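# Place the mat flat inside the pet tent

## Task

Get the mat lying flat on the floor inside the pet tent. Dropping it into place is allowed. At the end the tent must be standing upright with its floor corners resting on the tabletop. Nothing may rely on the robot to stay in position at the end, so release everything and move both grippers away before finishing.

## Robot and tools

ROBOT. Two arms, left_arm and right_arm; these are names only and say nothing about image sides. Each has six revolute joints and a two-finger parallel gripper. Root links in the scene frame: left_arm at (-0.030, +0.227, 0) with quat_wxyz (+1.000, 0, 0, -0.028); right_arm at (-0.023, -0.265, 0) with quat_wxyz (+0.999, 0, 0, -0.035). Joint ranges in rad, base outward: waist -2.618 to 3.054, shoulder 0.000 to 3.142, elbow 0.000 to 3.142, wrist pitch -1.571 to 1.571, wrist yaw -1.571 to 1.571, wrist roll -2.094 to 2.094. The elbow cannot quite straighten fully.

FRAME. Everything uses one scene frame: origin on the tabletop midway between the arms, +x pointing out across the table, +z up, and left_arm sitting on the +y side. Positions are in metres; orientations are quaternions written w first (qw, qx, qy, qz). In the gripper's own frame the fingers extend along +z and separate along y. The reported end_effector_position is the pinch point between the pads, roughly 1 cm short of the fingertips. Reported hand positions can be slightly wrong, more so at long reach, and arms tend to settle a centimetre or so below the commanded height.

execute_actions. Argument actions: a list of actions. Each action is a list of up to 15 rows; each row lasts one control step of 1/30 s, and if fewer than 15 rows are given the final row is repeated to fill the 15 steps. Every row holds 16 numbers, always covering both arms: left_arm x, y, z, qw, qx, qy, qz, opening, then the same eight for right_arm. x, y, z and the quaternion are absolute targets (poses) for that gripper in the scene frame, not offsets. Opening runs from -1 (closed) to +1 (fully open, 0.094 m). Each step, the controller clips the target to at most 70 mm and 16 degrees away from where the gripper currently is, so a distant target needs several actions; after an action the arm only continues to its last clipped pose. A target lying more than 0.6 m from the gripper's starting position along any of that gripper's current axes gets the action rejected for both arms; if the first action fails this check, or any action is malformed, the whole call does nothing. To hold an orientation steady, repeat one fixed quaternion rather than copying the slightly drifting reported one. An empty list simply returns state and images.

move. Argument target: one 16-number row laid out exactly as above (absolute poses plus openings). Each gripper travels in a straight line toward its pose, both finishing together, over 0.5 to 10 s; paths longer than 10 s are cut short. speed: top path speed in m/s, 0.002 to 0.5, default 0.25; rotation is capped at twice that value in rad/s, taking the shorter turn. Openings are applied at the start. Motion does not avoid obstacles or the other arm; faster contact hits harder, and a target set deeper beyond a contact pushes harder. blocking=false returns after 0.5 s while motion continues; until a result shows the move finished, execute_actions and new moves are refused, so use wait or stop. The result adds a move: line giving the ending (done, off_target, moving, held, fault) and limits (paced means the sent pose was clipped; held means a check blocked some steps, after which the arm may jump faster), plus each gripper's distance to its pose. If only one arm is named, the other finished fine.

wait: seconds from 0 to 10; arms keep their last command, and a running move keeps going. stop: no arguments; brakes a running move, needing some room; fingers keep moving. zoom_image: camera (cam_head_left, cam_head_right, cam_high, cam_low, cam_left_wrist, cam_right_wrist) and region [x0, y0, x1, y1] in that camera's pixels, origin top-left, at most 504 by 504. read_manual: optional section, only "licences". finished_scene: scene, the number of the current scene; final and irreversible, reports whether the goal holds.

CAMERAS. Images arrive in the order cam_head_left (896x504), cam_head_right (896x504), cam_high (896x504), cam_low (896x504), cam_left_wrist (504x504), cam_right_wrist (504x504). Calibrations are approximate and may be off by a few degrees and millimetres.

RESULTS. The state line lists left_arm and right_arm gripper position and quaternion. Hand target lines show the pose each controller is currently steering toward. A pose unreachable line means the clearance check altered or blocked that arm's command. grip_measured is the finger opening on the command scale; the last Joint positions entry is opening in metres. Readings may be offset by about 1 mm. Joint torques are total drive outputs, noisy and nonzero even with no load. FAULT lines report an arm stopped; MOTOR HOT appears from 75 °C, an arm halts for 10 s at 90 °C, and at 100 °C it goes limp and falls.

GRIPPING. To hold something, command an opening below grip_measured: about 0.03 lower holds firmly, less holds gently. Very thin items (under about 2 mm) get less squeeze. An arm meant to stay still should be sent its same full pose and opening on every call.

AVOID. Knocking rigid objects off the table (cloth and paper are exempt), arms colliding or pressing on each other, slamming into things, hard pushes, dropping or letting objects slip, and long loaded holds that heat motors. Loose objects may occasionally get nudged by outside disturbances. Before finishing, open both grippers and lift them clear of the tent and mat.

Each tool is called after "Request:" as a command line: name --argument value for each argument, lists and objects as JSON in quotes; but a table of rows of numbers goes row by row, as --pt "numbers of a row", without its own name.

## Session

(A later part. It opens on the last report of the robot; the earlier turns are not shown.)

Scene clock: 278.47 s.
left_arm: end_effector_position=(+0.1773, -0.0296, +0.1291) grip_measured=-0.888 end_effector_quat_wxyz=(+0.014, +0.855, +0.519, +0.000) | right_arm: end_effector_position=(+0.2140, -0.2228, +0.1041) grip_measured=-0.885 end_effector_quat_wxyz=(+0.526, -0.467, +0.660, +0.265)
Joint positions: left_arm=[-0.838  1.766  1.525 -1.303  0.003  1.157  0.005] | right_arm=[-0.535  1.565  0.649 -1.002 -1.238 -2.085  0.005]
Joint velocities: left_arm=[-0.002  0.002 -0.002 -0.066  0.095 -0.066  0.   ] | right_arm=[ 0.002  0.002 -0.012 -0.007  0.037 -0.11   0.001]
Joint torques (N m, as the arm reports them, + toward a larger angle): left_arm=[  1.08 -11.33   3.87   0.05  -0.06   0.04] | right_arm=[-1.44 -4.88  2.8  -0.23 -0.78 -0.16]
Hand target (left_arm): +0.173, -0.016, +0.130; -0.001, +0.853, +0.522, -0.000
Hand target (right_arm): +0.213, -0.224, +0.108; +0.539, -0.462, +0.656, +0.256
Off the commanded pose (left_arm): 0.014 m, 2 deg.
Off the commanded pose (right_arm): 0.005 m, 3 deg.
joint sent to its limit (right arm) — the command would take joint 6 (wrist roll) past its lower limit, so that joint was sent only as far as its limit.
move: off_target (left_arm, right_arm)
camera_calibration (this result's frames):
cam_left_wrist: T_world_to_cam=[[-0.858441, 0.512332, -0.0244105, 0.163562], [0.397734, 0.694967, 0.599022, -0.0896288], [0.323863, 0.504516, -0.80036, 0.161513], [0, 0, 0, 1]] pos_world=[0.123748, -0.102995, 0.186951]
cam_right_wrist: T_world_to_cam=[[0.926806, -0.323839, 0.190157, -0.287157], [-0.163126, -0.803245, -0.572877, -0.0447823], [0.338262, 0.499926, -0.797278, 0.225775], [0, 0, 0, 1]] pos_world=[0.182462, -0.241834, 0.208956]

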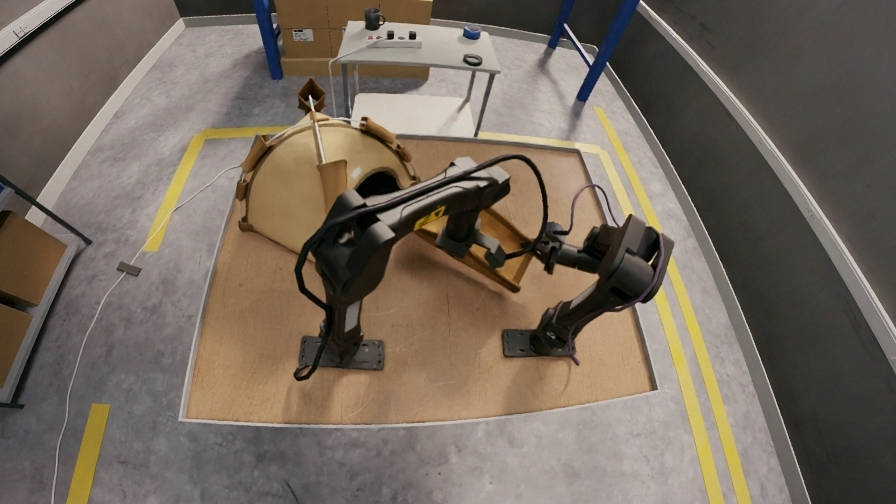

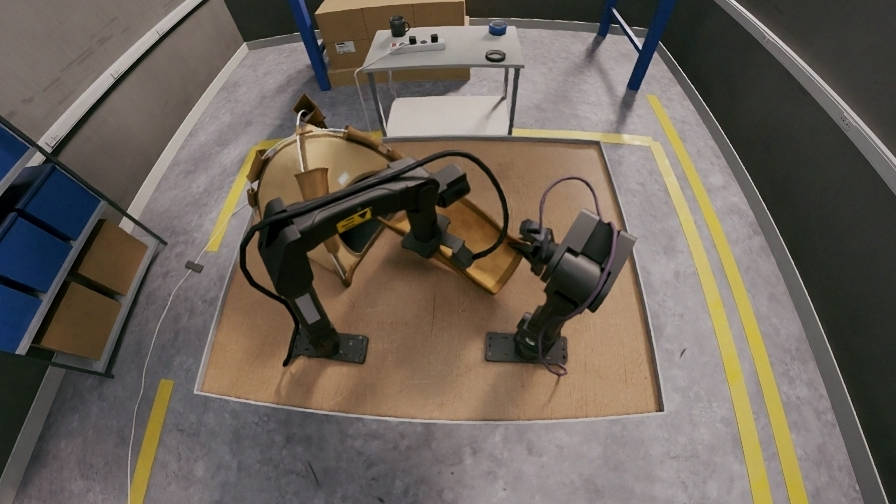

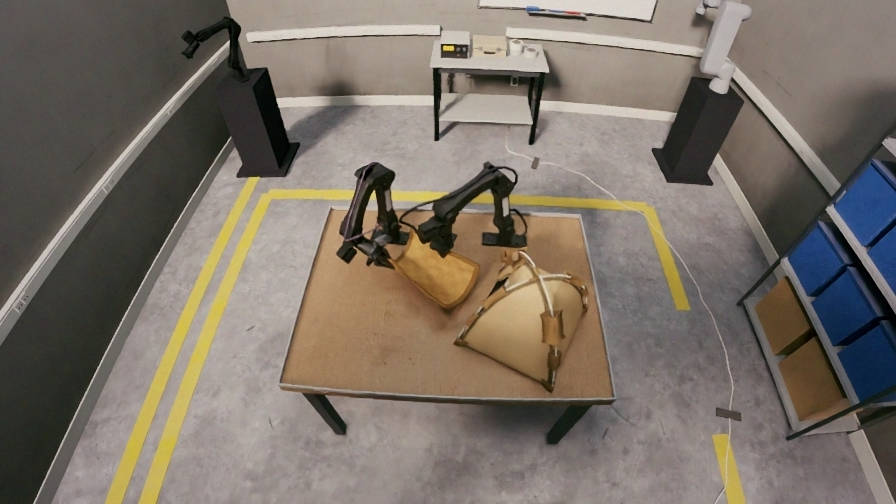

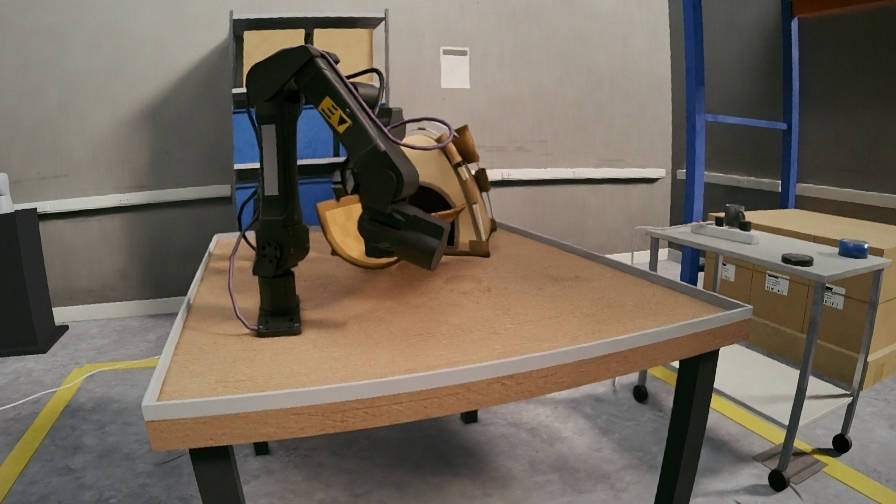

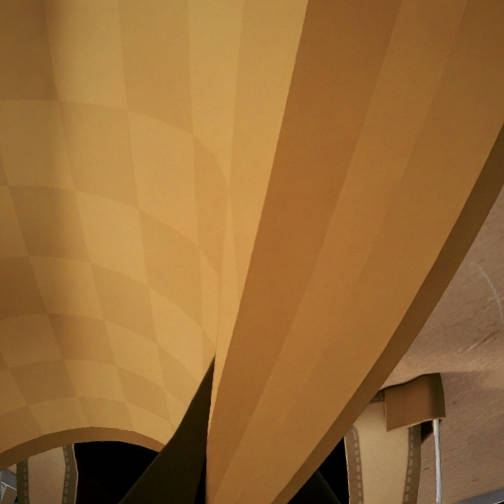

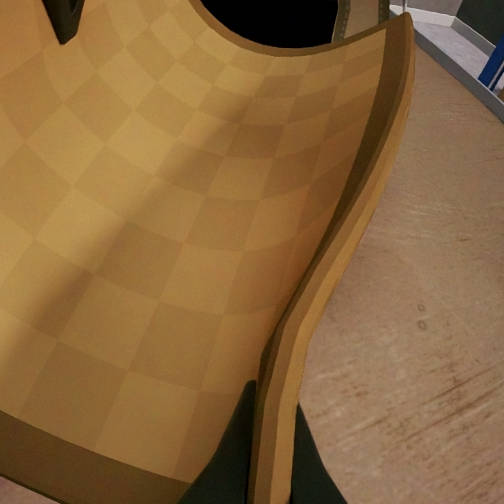

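Request:
move --target '[0.174,-0.010,0.112,0,0.8531,0.5218,0,-0.92, 0.220,-0.170,0.105,0.5134,-0.4830,0.6296,0.3272,-0.92]' --speed 0.1

Scene clock: 318.60 s.
left_arm: end_effector_position=(+0.1718, -0.0097, +0.1103) grip_measured=-0.888 end_effector_quat_wxyz=(-0.015, +0.853, +0.522, +0.001) | right_arm: end_effector_position=(+0.2223, -0.1771, +0.0966) grip_measured=-0.885 end_effector_quat_wxyz=(+0.498, -0.485, +0.644, +0.320)
Joint positions: left_arm=[-0.817  1.751  1.433 -1.282 -0.007  1.17   0.005] | right_arm=[-0.303  1.539  0.599 -0.692 -1.266 -1.71   0.005]
Joint velocities: left_arm=[ 0.002 -0.017  0.002 -0.037 -0.11   0.007  0.   ] | right_arm=[ 0.022 -0.017 -0.012  0.037  0.007  0.11  -0.002]
Joint torques (N m, as the arm reports them, + toward a larger angle): left_arm=[  0.69 -10.86   4.37   0.44   0.03   0.13] | right_arm=[ 1.25 -5.74  2.72  0.37 -1.04  0.11]
Hand target (left_arm): +0.174, -0.010, +0.112; -0.001, +0.853, +0.522, +0.000
Hand target (right_arm): +0.219, -0.170, +0.105; +0.513, -0.483, +0.629, +0.327
Off the commanded pose (left_arm): 0.003 m, 2 deg.
Off the commanded pose (right_arm): 0.011 m, 3 deg.
move: off_target (right_arm)
camera_calibration (this result's frames):
cam_left_wrist: T_world_to_cam=[[-0.862298, 0.505751, 0.0256412, 0.143247], [0.409913, 0.667374, 0.621758, -0.094918], [0.297343, 0.546652, -0.782789, 0.141292], [0, 0, 0, 1]] pos_world=[0.120417, -0.0863391, 0.165945]
cam_right_wrist: T_world_to_cam=[[0.966937, -0.223783, 0.122284, -0.263227], [-0.109307, -0.796935, -0.594093, -0.0198579], [0.2304, 0.561084, -0.795047, 0.228751], [0, 0, 0, 1]] pos_world=[0.199649, -0.20308, 0.202259]

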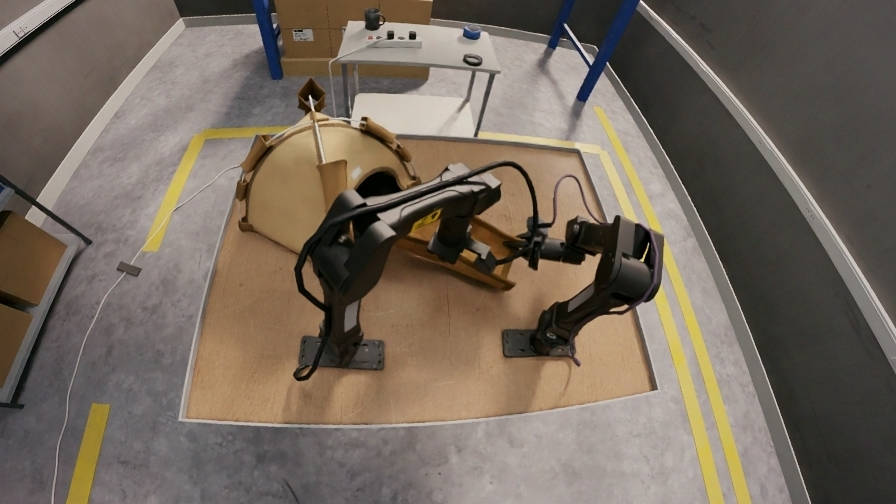

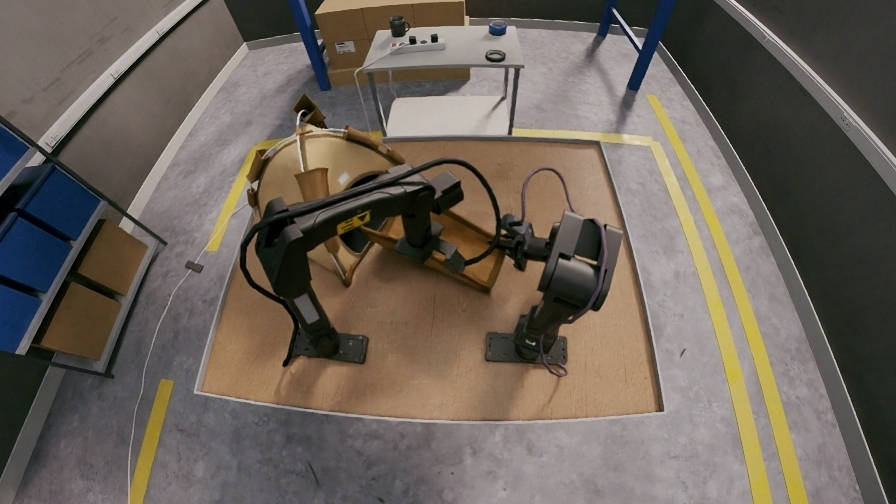

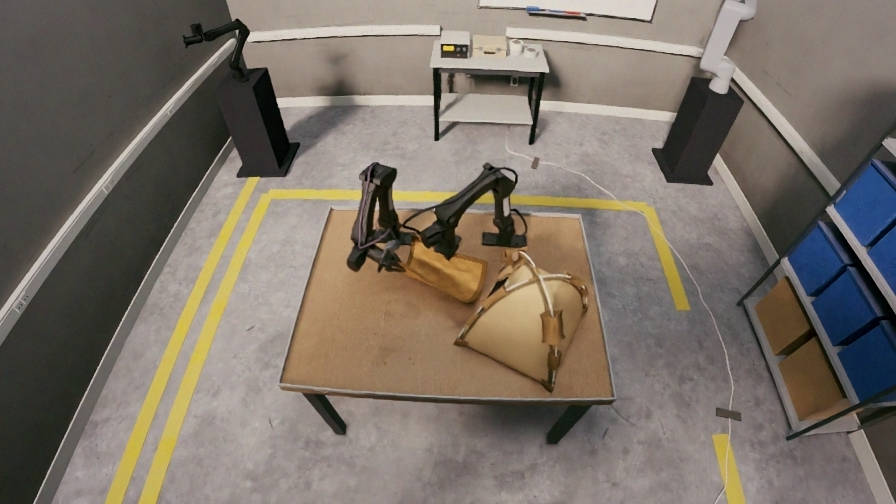

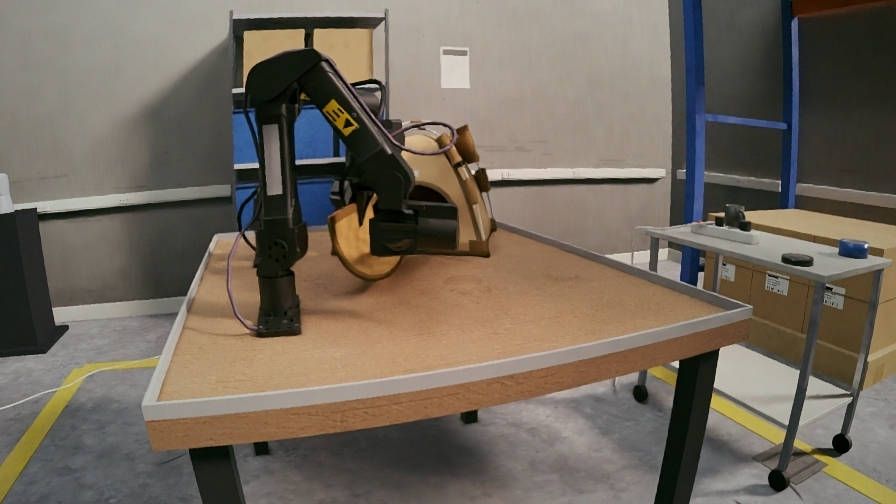

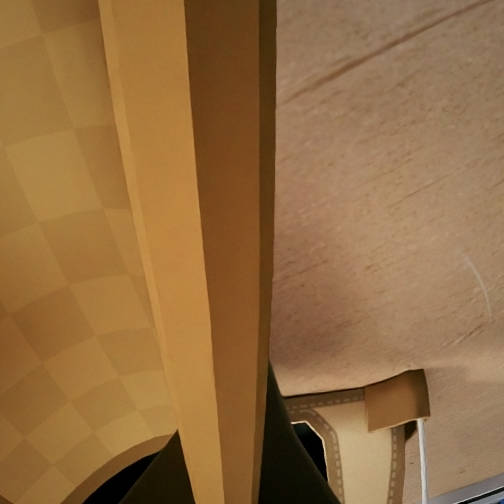

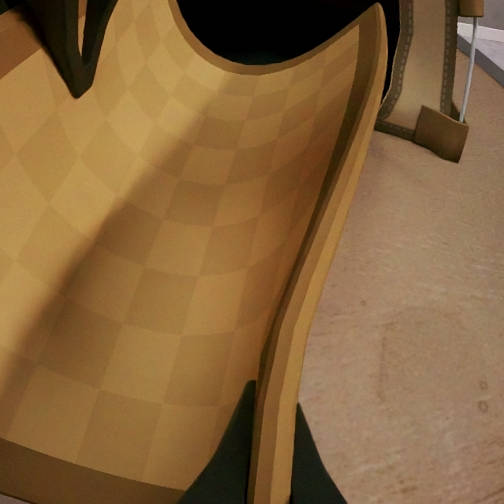

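Request:
zoom_image --camera "cam_head_right" --region '[320, 170, 460, 300]'

Request:
zoom_image --camera "cam_high" --region '[400, 220, 540, 350]'

Region (320, 170, 460, 300) of cam_head_right's 896x504 image, scaled by 3.600, with more detail than that image has; it fills the top 468 rows of this view, and the rest is white.

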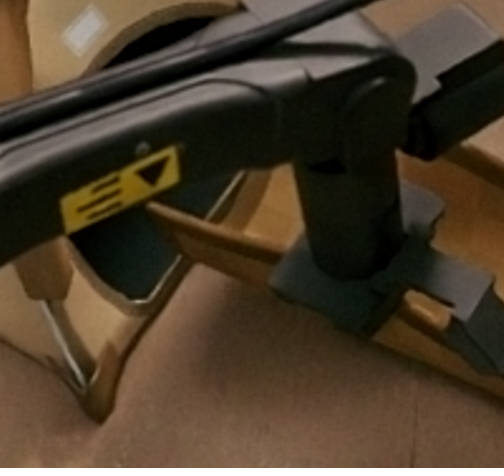

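Region (400, 220, 540, 350) of cam_high's 896x504 image, scaled by 3.600, with more detail than that image has; it fills the top 468 rows of this view, and the rest is white.

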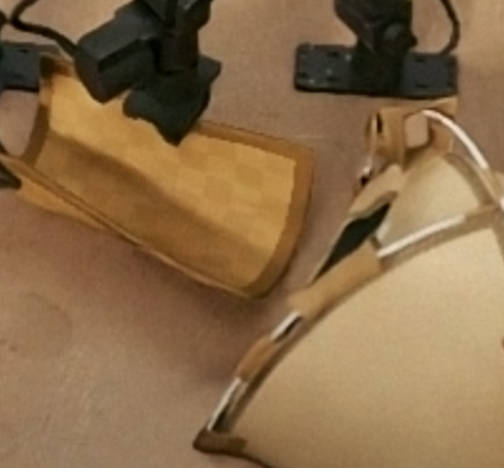

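Request:
move --target '[0.183,-0.014,0.112,-0.0892,0.8484,0.5189,-0.0545,-0.92, 0.2285,-0.1743,0.128,0.5134,-0.4830,0.6296,0.3272,-0.92]' --speed 0.1

Scene clock: 342.80 s.
left_arm: end_effector_position=(+0.1824, -0.0099, +0.1105) grip_measured=-0.888 end_effector_quat_wxyz=(-0.090, +0.850, +0.518, -0.040) | right_arm: end_effector_position=(+0.2234, -0.1777, +0.1087) grip_measured=-0.885 end_effector_quat_wxyz=(+0.495, -0.480, +0.648, +0.324)
Joint positions: left_arm=[-0.765  1.935  1.651 -1.479  0.041  1.23   0.005] | right_arm=[-0.303  1.506  0.631 -0.758 -1.264 -1.695  0.005]
Joint velocities: left_arm=[ 0.002 -0.007  0.002 -0.022 -0.051 -0.051  0.   ] | right_arm=[-0.012 -0.017  0.002 -0.051 -0.022 -0.007  0.001]
Joint torques (N m, as the arm reports them, + toward a larger angle): left_arm=[ 0.69 -9.26  8.28 -0.3   0.24  0.12] | right_arm=[ 1.02 -5.58  6.75 -0.03 -1.07  0.01]
Hand target (left_arm): +0.183, -0.014, +0.112; -0.090, +0.849, +0.518, -0.054
Hand target (right_arm): +0.228, -0.174, +0.127; +0.514, -0.483, +0.630, +0.327
Off the commanded pose (left_arm): 0.004 m, 2 deg.
Off the commanded pose (right_arm): 0.020 m, 3 deg.
move: off_target (right_arm)
camera_calibration (this result's frames):
cam_left_wrist: T_world_to_cam=[[-0.844625, 0.498415, 0.195425, 0.130388], [0.502916, 0.613546, 0.6088, -0.115266], [0.183533, 0.61249, -0.768877, 0.158272], [0, 0, 0, 1]] pos_world=[0.139049, -0.0912061, 0.166384]
cam_right_wrist: T_world_to_cam=[[0.967729, -0.228539, 0.106164, -0.265204], [-0.122235, -0.794139, -0.595317, -0.00946108], [0.220362, 0.563128, -0.796446, 0.241191], [0, 0, 0, 1]] pos_world=[0.202339, -0.203944, 0.214619]

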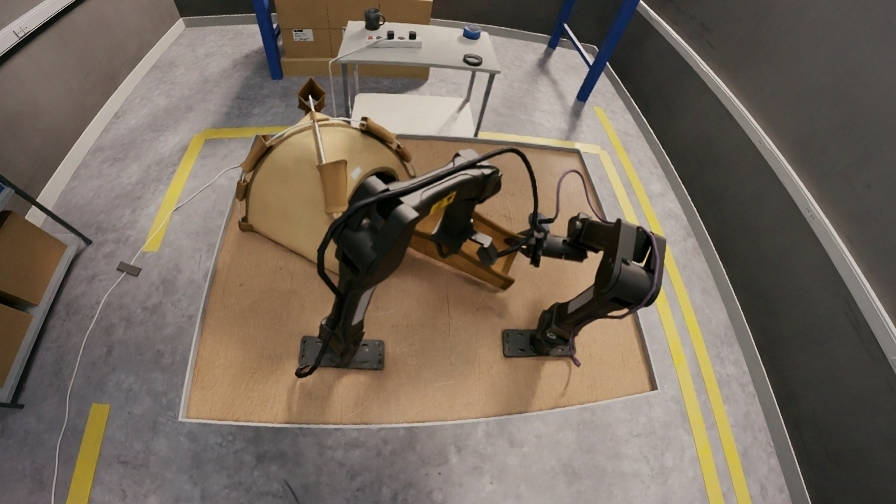

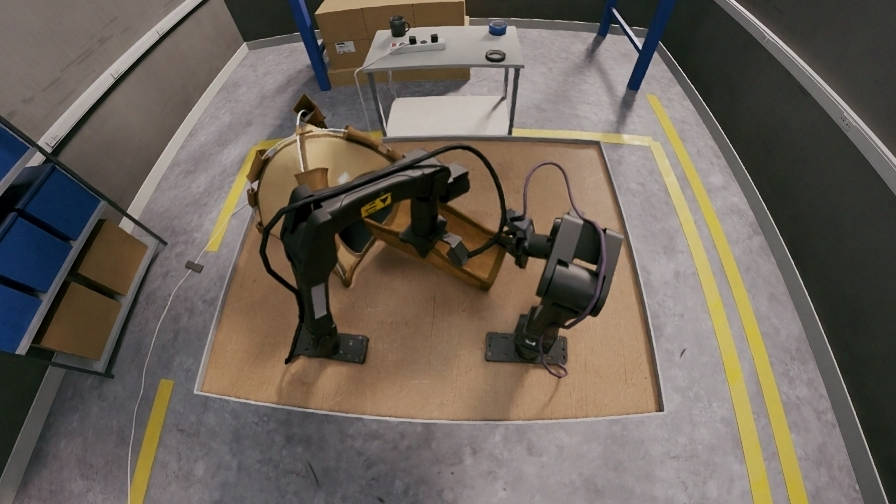

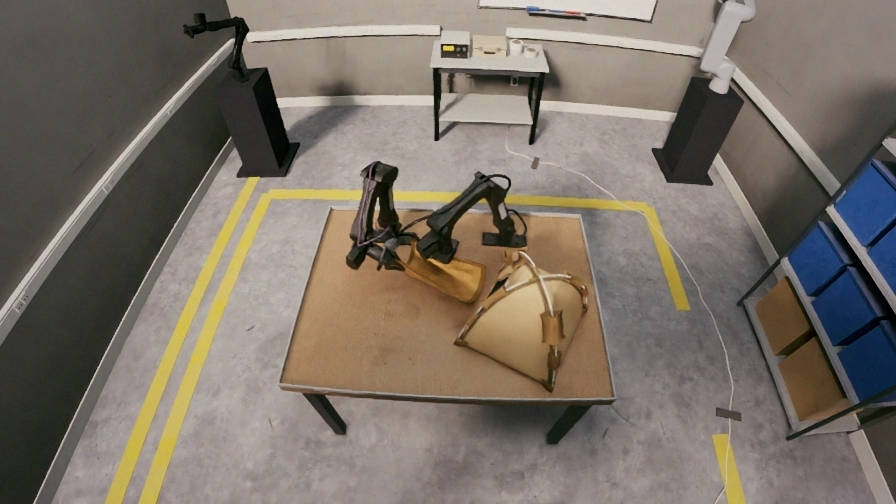

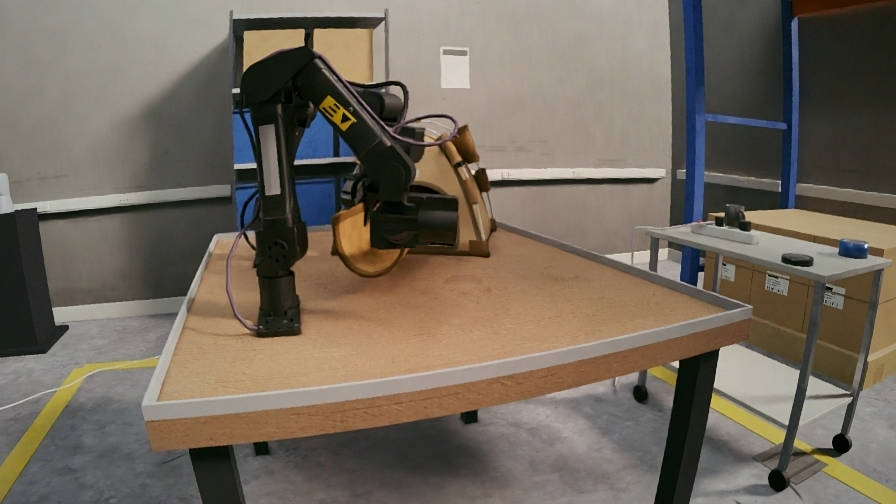

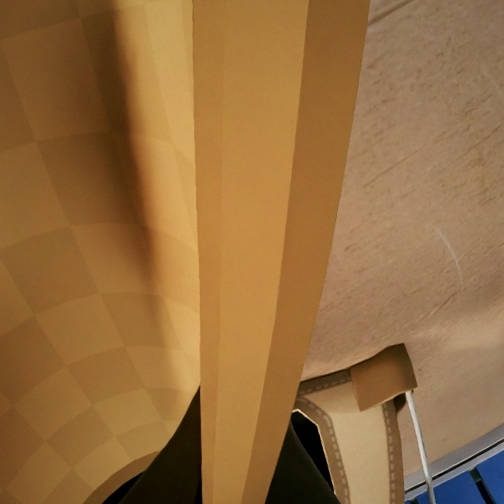

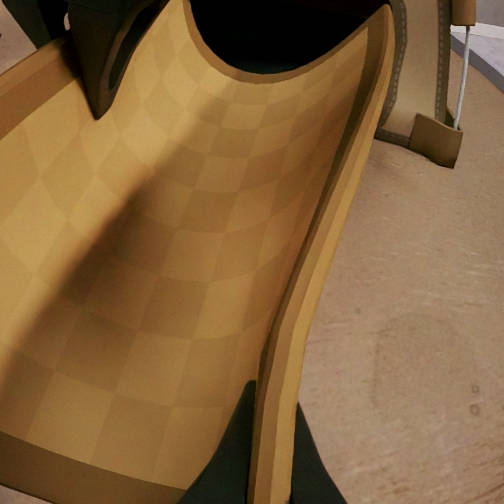

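Request:
move --target '[0.196,0.024,0.116,-0.0892,0.8484,0.5189,-0.0545,-0.92, 0.2425,-0.133,0.125,0.5134,-0.4830,0.6296,0.3272,-0.92]' --speed 0.06

Scene clock: 355.17 s.
left_arm: end_effector_position=(+0.2003, +0.0208, +0.1139) grip_measured=-0.888 end_effector_quat_wxyz=(-0.091, +0.847, +0.521, -0.048) | right_arm: end_effector_position=(+0.2486, -0.1400, +0.1167) grip_measured=-0.885 end_effector_quat_wxyz=(+0.503, -0.474, +0.650, +0.317)
Joint positions: left_arm=[-0.658  1.909  1.626 -1.492  0.036  1.329  0.005] | right_arm=[-0.095  1.381  0.498 -0.086 -1.207 -1.003  0.005]
Joint velocities: left_arm=[-0.007 -0.002  0.017  0.095  0.007 -0.007  0.   ] | right_arm=[-0.012  0.017  0.002  0.066 -0.066 -0.037 -0.   ]
Joint torques (N m, as the arm reports them, + toward a larger angle): left_arm=[  0.47 -12.15   3.85  -0.2    0.09   0.15] | right_arm=[ 1.31 -5.46  3.93  1.49 -0.84  0.05]
Hand target (left_arm): +0.195, +0.024, +0.116; -0.090, +0.848, +0.519, -0.055
Hand target (right_arm): +0.243, -0.133, +0.125; +0.514, -0.482, +0.630, +0.326
Off the commanded pose (left_arm): 0.006 m, 1 deg.
Off the commanded pose (right_arm): 0.012 m, 3 deg.
move: off_target (right_arm)
camera_calibration (this result's frames):
cam_left_wrist: T_world_to_cam=[[-0.84615, 0.491987, 0.204888, 0.128969], [0.506168, 0.621548, 0.59789, -0.144742], [0.166806, 0.609613, -0.77495, 0.142845], [0, 0, 0, 1]] pos_world=[0.158564, -0.0605671, 0.170814]
cam_right_wrist: T_world_to_cam=[[0.961467, -0.249717, 0.114986, -0.28422], [-0.132863, -0.788231, -0.600865, 0.0323785], [0.240682, 0.562435, -0.791037, 0.214971], [0, 0, 0, 1]] pos_world=[0.22583, -0.16636, 0.222186]

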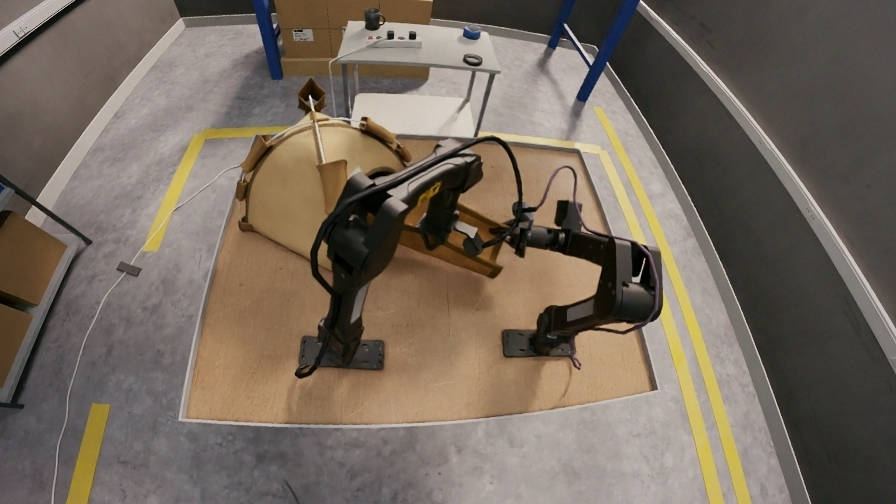

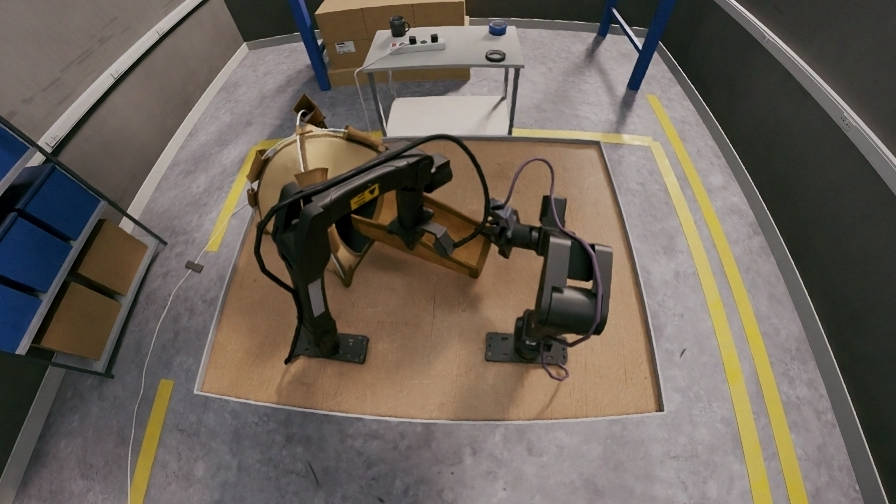

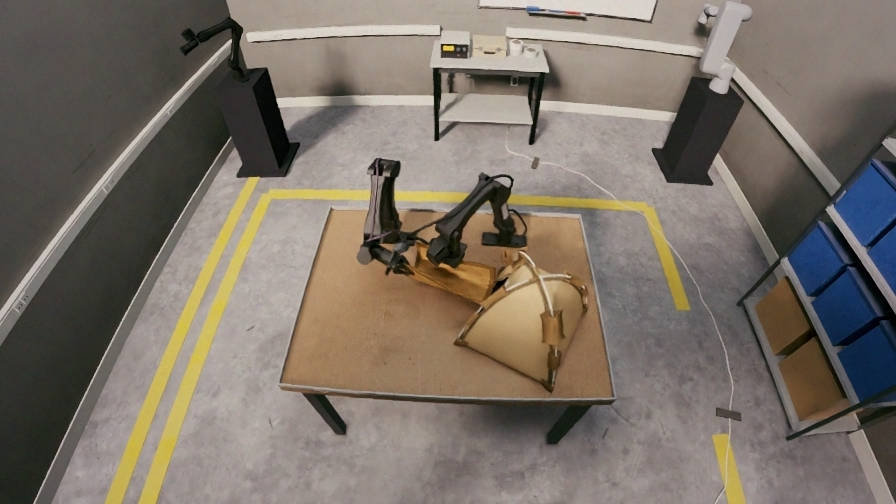

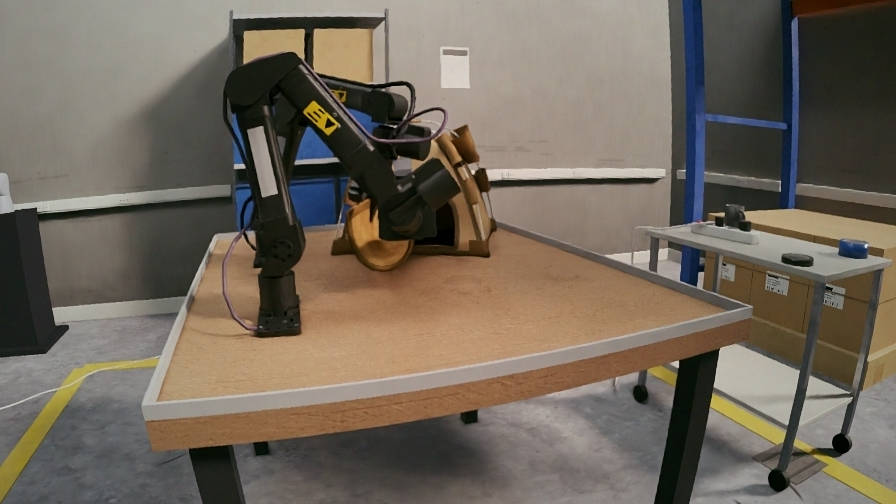

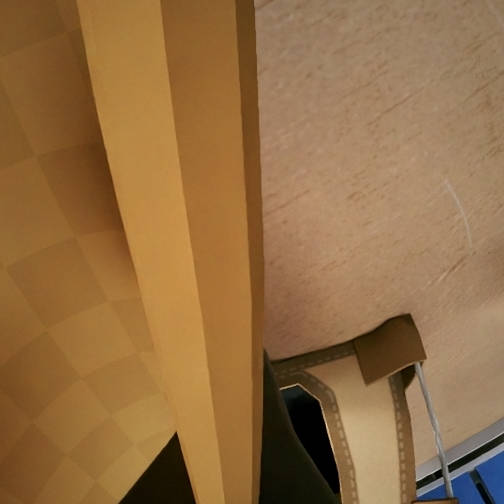

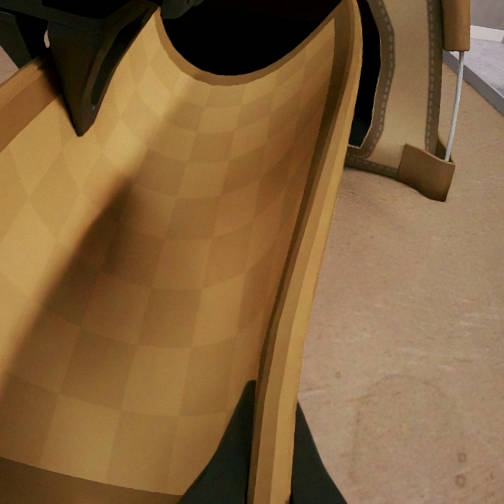

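Request:
zoom_image --camera "cam_high" --region '[430, 230, 550, 350]'

Request:
zoom_image --camera "cam_head_right" --region '[310, 170, 440, 300]'

Region (430, 230, 550, 350) of cam_high's 896x504 image, scaled by 4.200, with more detail than that image has.

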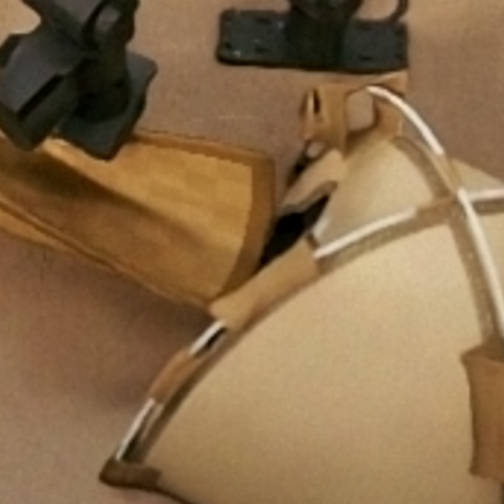

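Region (310, 170, 440, 300) of cam_head_right's 896x504 image, scaled by 3.877, with more detail than that image has.

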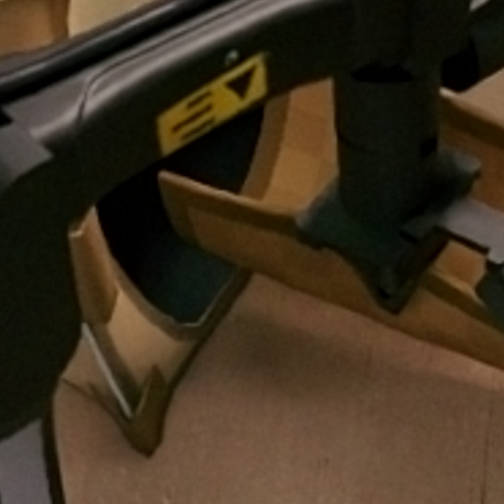

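Request:
move --target '[0.201,0.030,0.092,-0.0892,0.8484,0.5189,-0.0545,-0.92, 0.246,-0.130,0.135,0.5134,-0.4830,0.6296,0.3272,-0.92]' --speed 0.06

Request:
zoom_image --camera "cam_head_right" --region '[310, 170, 440, 300]'

Request:
zoom_image --camera "cam_high" --region '[430, 230, 550, 350]'

Scene clock: 372.27 s.
left_arm: end_effector_position=(+0.2020, +0.0288, +0.0934) grip_measured=-0.888 end_effector_quat_wxyz=(-0.095, +0.848, +0.520, -0.049) | right_arm: end_effector_position=(+0.2485, -0.1366, +0.1197) grip_measured=-0.885 end_effector_quat_wxyz=(+0.500, -0.473, +0.652, +0.318)
Joint positions: left_arm=[-0.637  1.909  1.543 -1.418  0.031  1.352  0.005] | right_arm=[-0.078  1.361  0.498 -0.077 -1.193 -0.967  0.005]
Joint velocities: left_arm=[ 0.002  0.002 -0.002 -0.007 -0.037  0.051 -0.001] | right_arm=[-0.002  0.002 -0.027 -0.051  0.007  0.007 -0.   ]
Joint torques (N m, as the arm reports them, + toward a larger angle): left_arm=[  0.69 -11.36   3.66  -0.08   0.11   0.13] | right_arm=[ 1.06 -5.26  5.9   1.33 -0.89  0.12]
Hand target (left_arm): +0.201, +0.030, +0.092; -0.090, +0.848, +0.519, -0.055
Hand target (right_arm): +0.246, -0.130, +0.135; +0.513, -0.483, +0.630, +0.327
Off the commanded pose (left_arm): 0.002 m, 1 deg.
Off the commanded pose (right_arm): 0.017 m, 3 deg.
move: off_target (right_arm)
camera_calibration (this result's frames):
cam_left_wrist: T_world_to_cam=[[-0.843421, 0.493196, 0.213069, 0.129305], [0.511888, 0.617282, 0.59744, -0.139332], [0.163131, 0.612961, -0.77309, 0.122312], [0, 0, 0, 1]] pos_world=[0.160428, -0.0527381, 0.15025]
cam_right_wrist: T_world_to_cam=[[0.961768, -0.251329, 0.108794, -0.283169], [-0.138805, -0.789793, -0.597461, 0.0377167], [0.236084, 0.559518, -0.794484, 0.216643], [0, 0, 0, 1]] pos_world=[0.226432, -0.162596, 0.225461]

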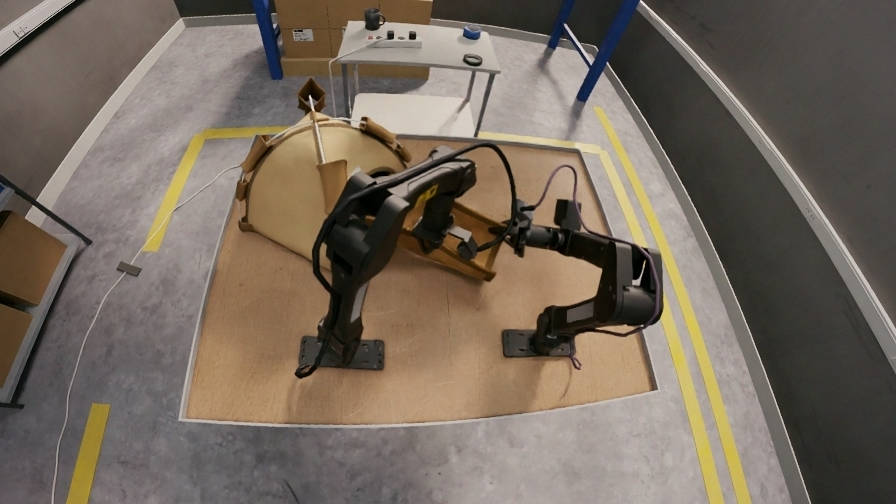

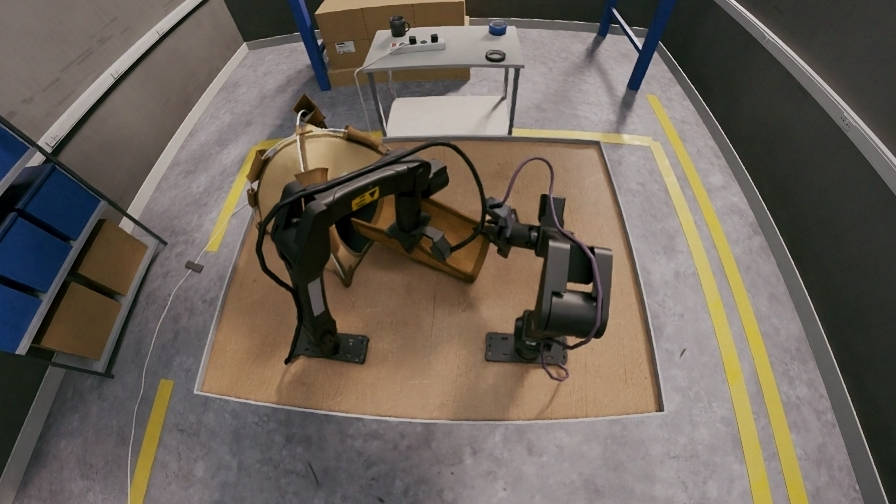

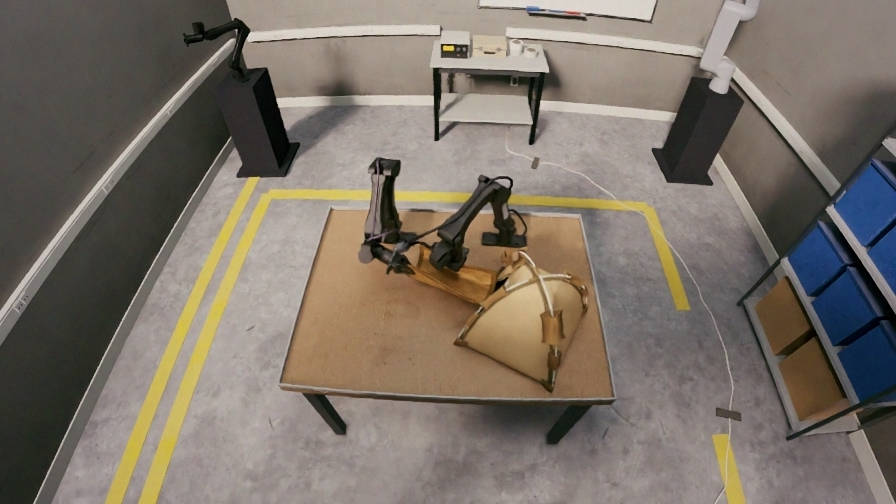

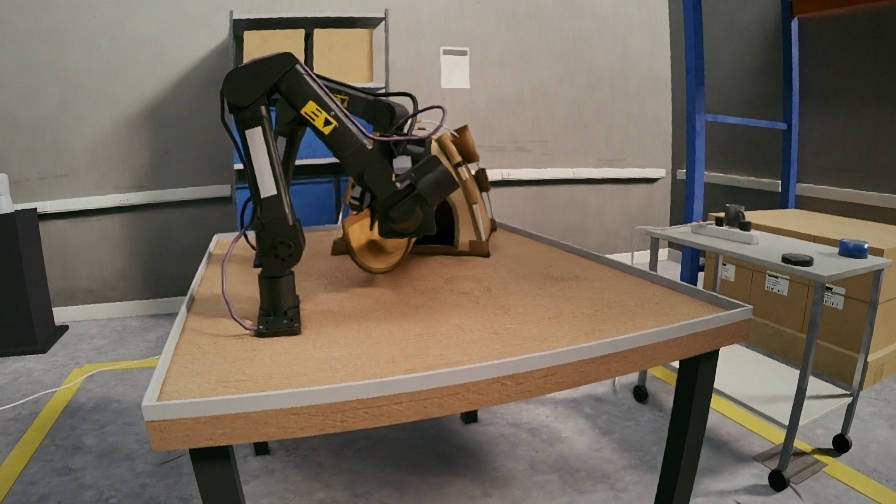

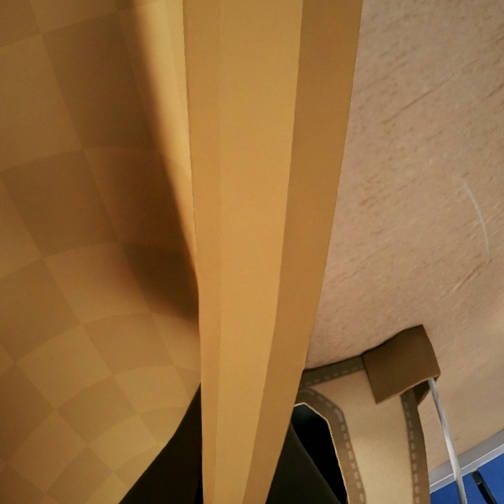

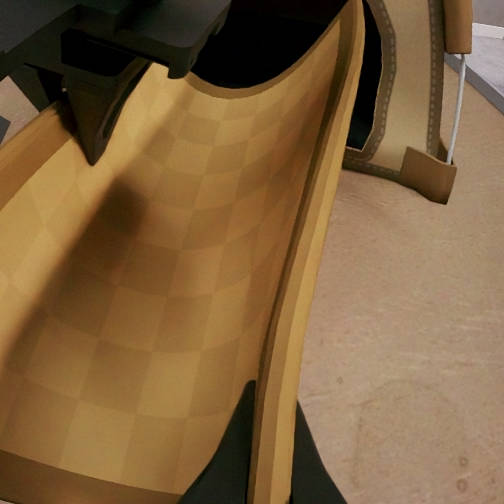

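Region (310, 170, 440, 300) of cam_head_right's 896x504 image, scaled by 3.877, with more detail than that image has.

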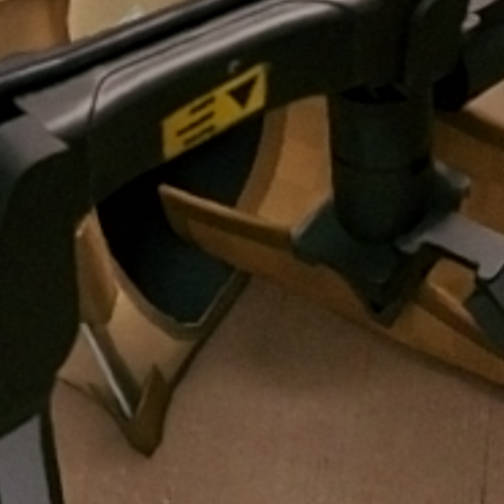

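Region (430, 230, 550, 350) of cam_high's 896x504 image, scaled by 4.200, with more detail than that image has.

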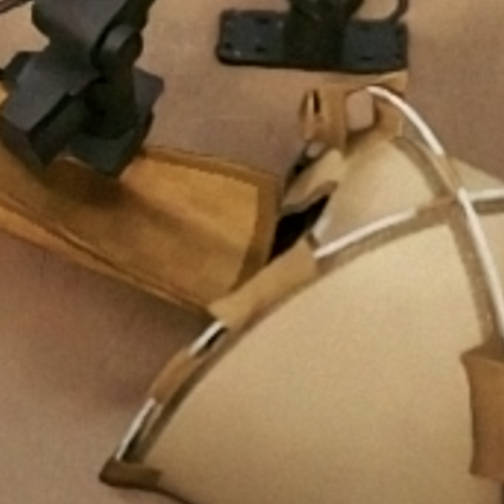

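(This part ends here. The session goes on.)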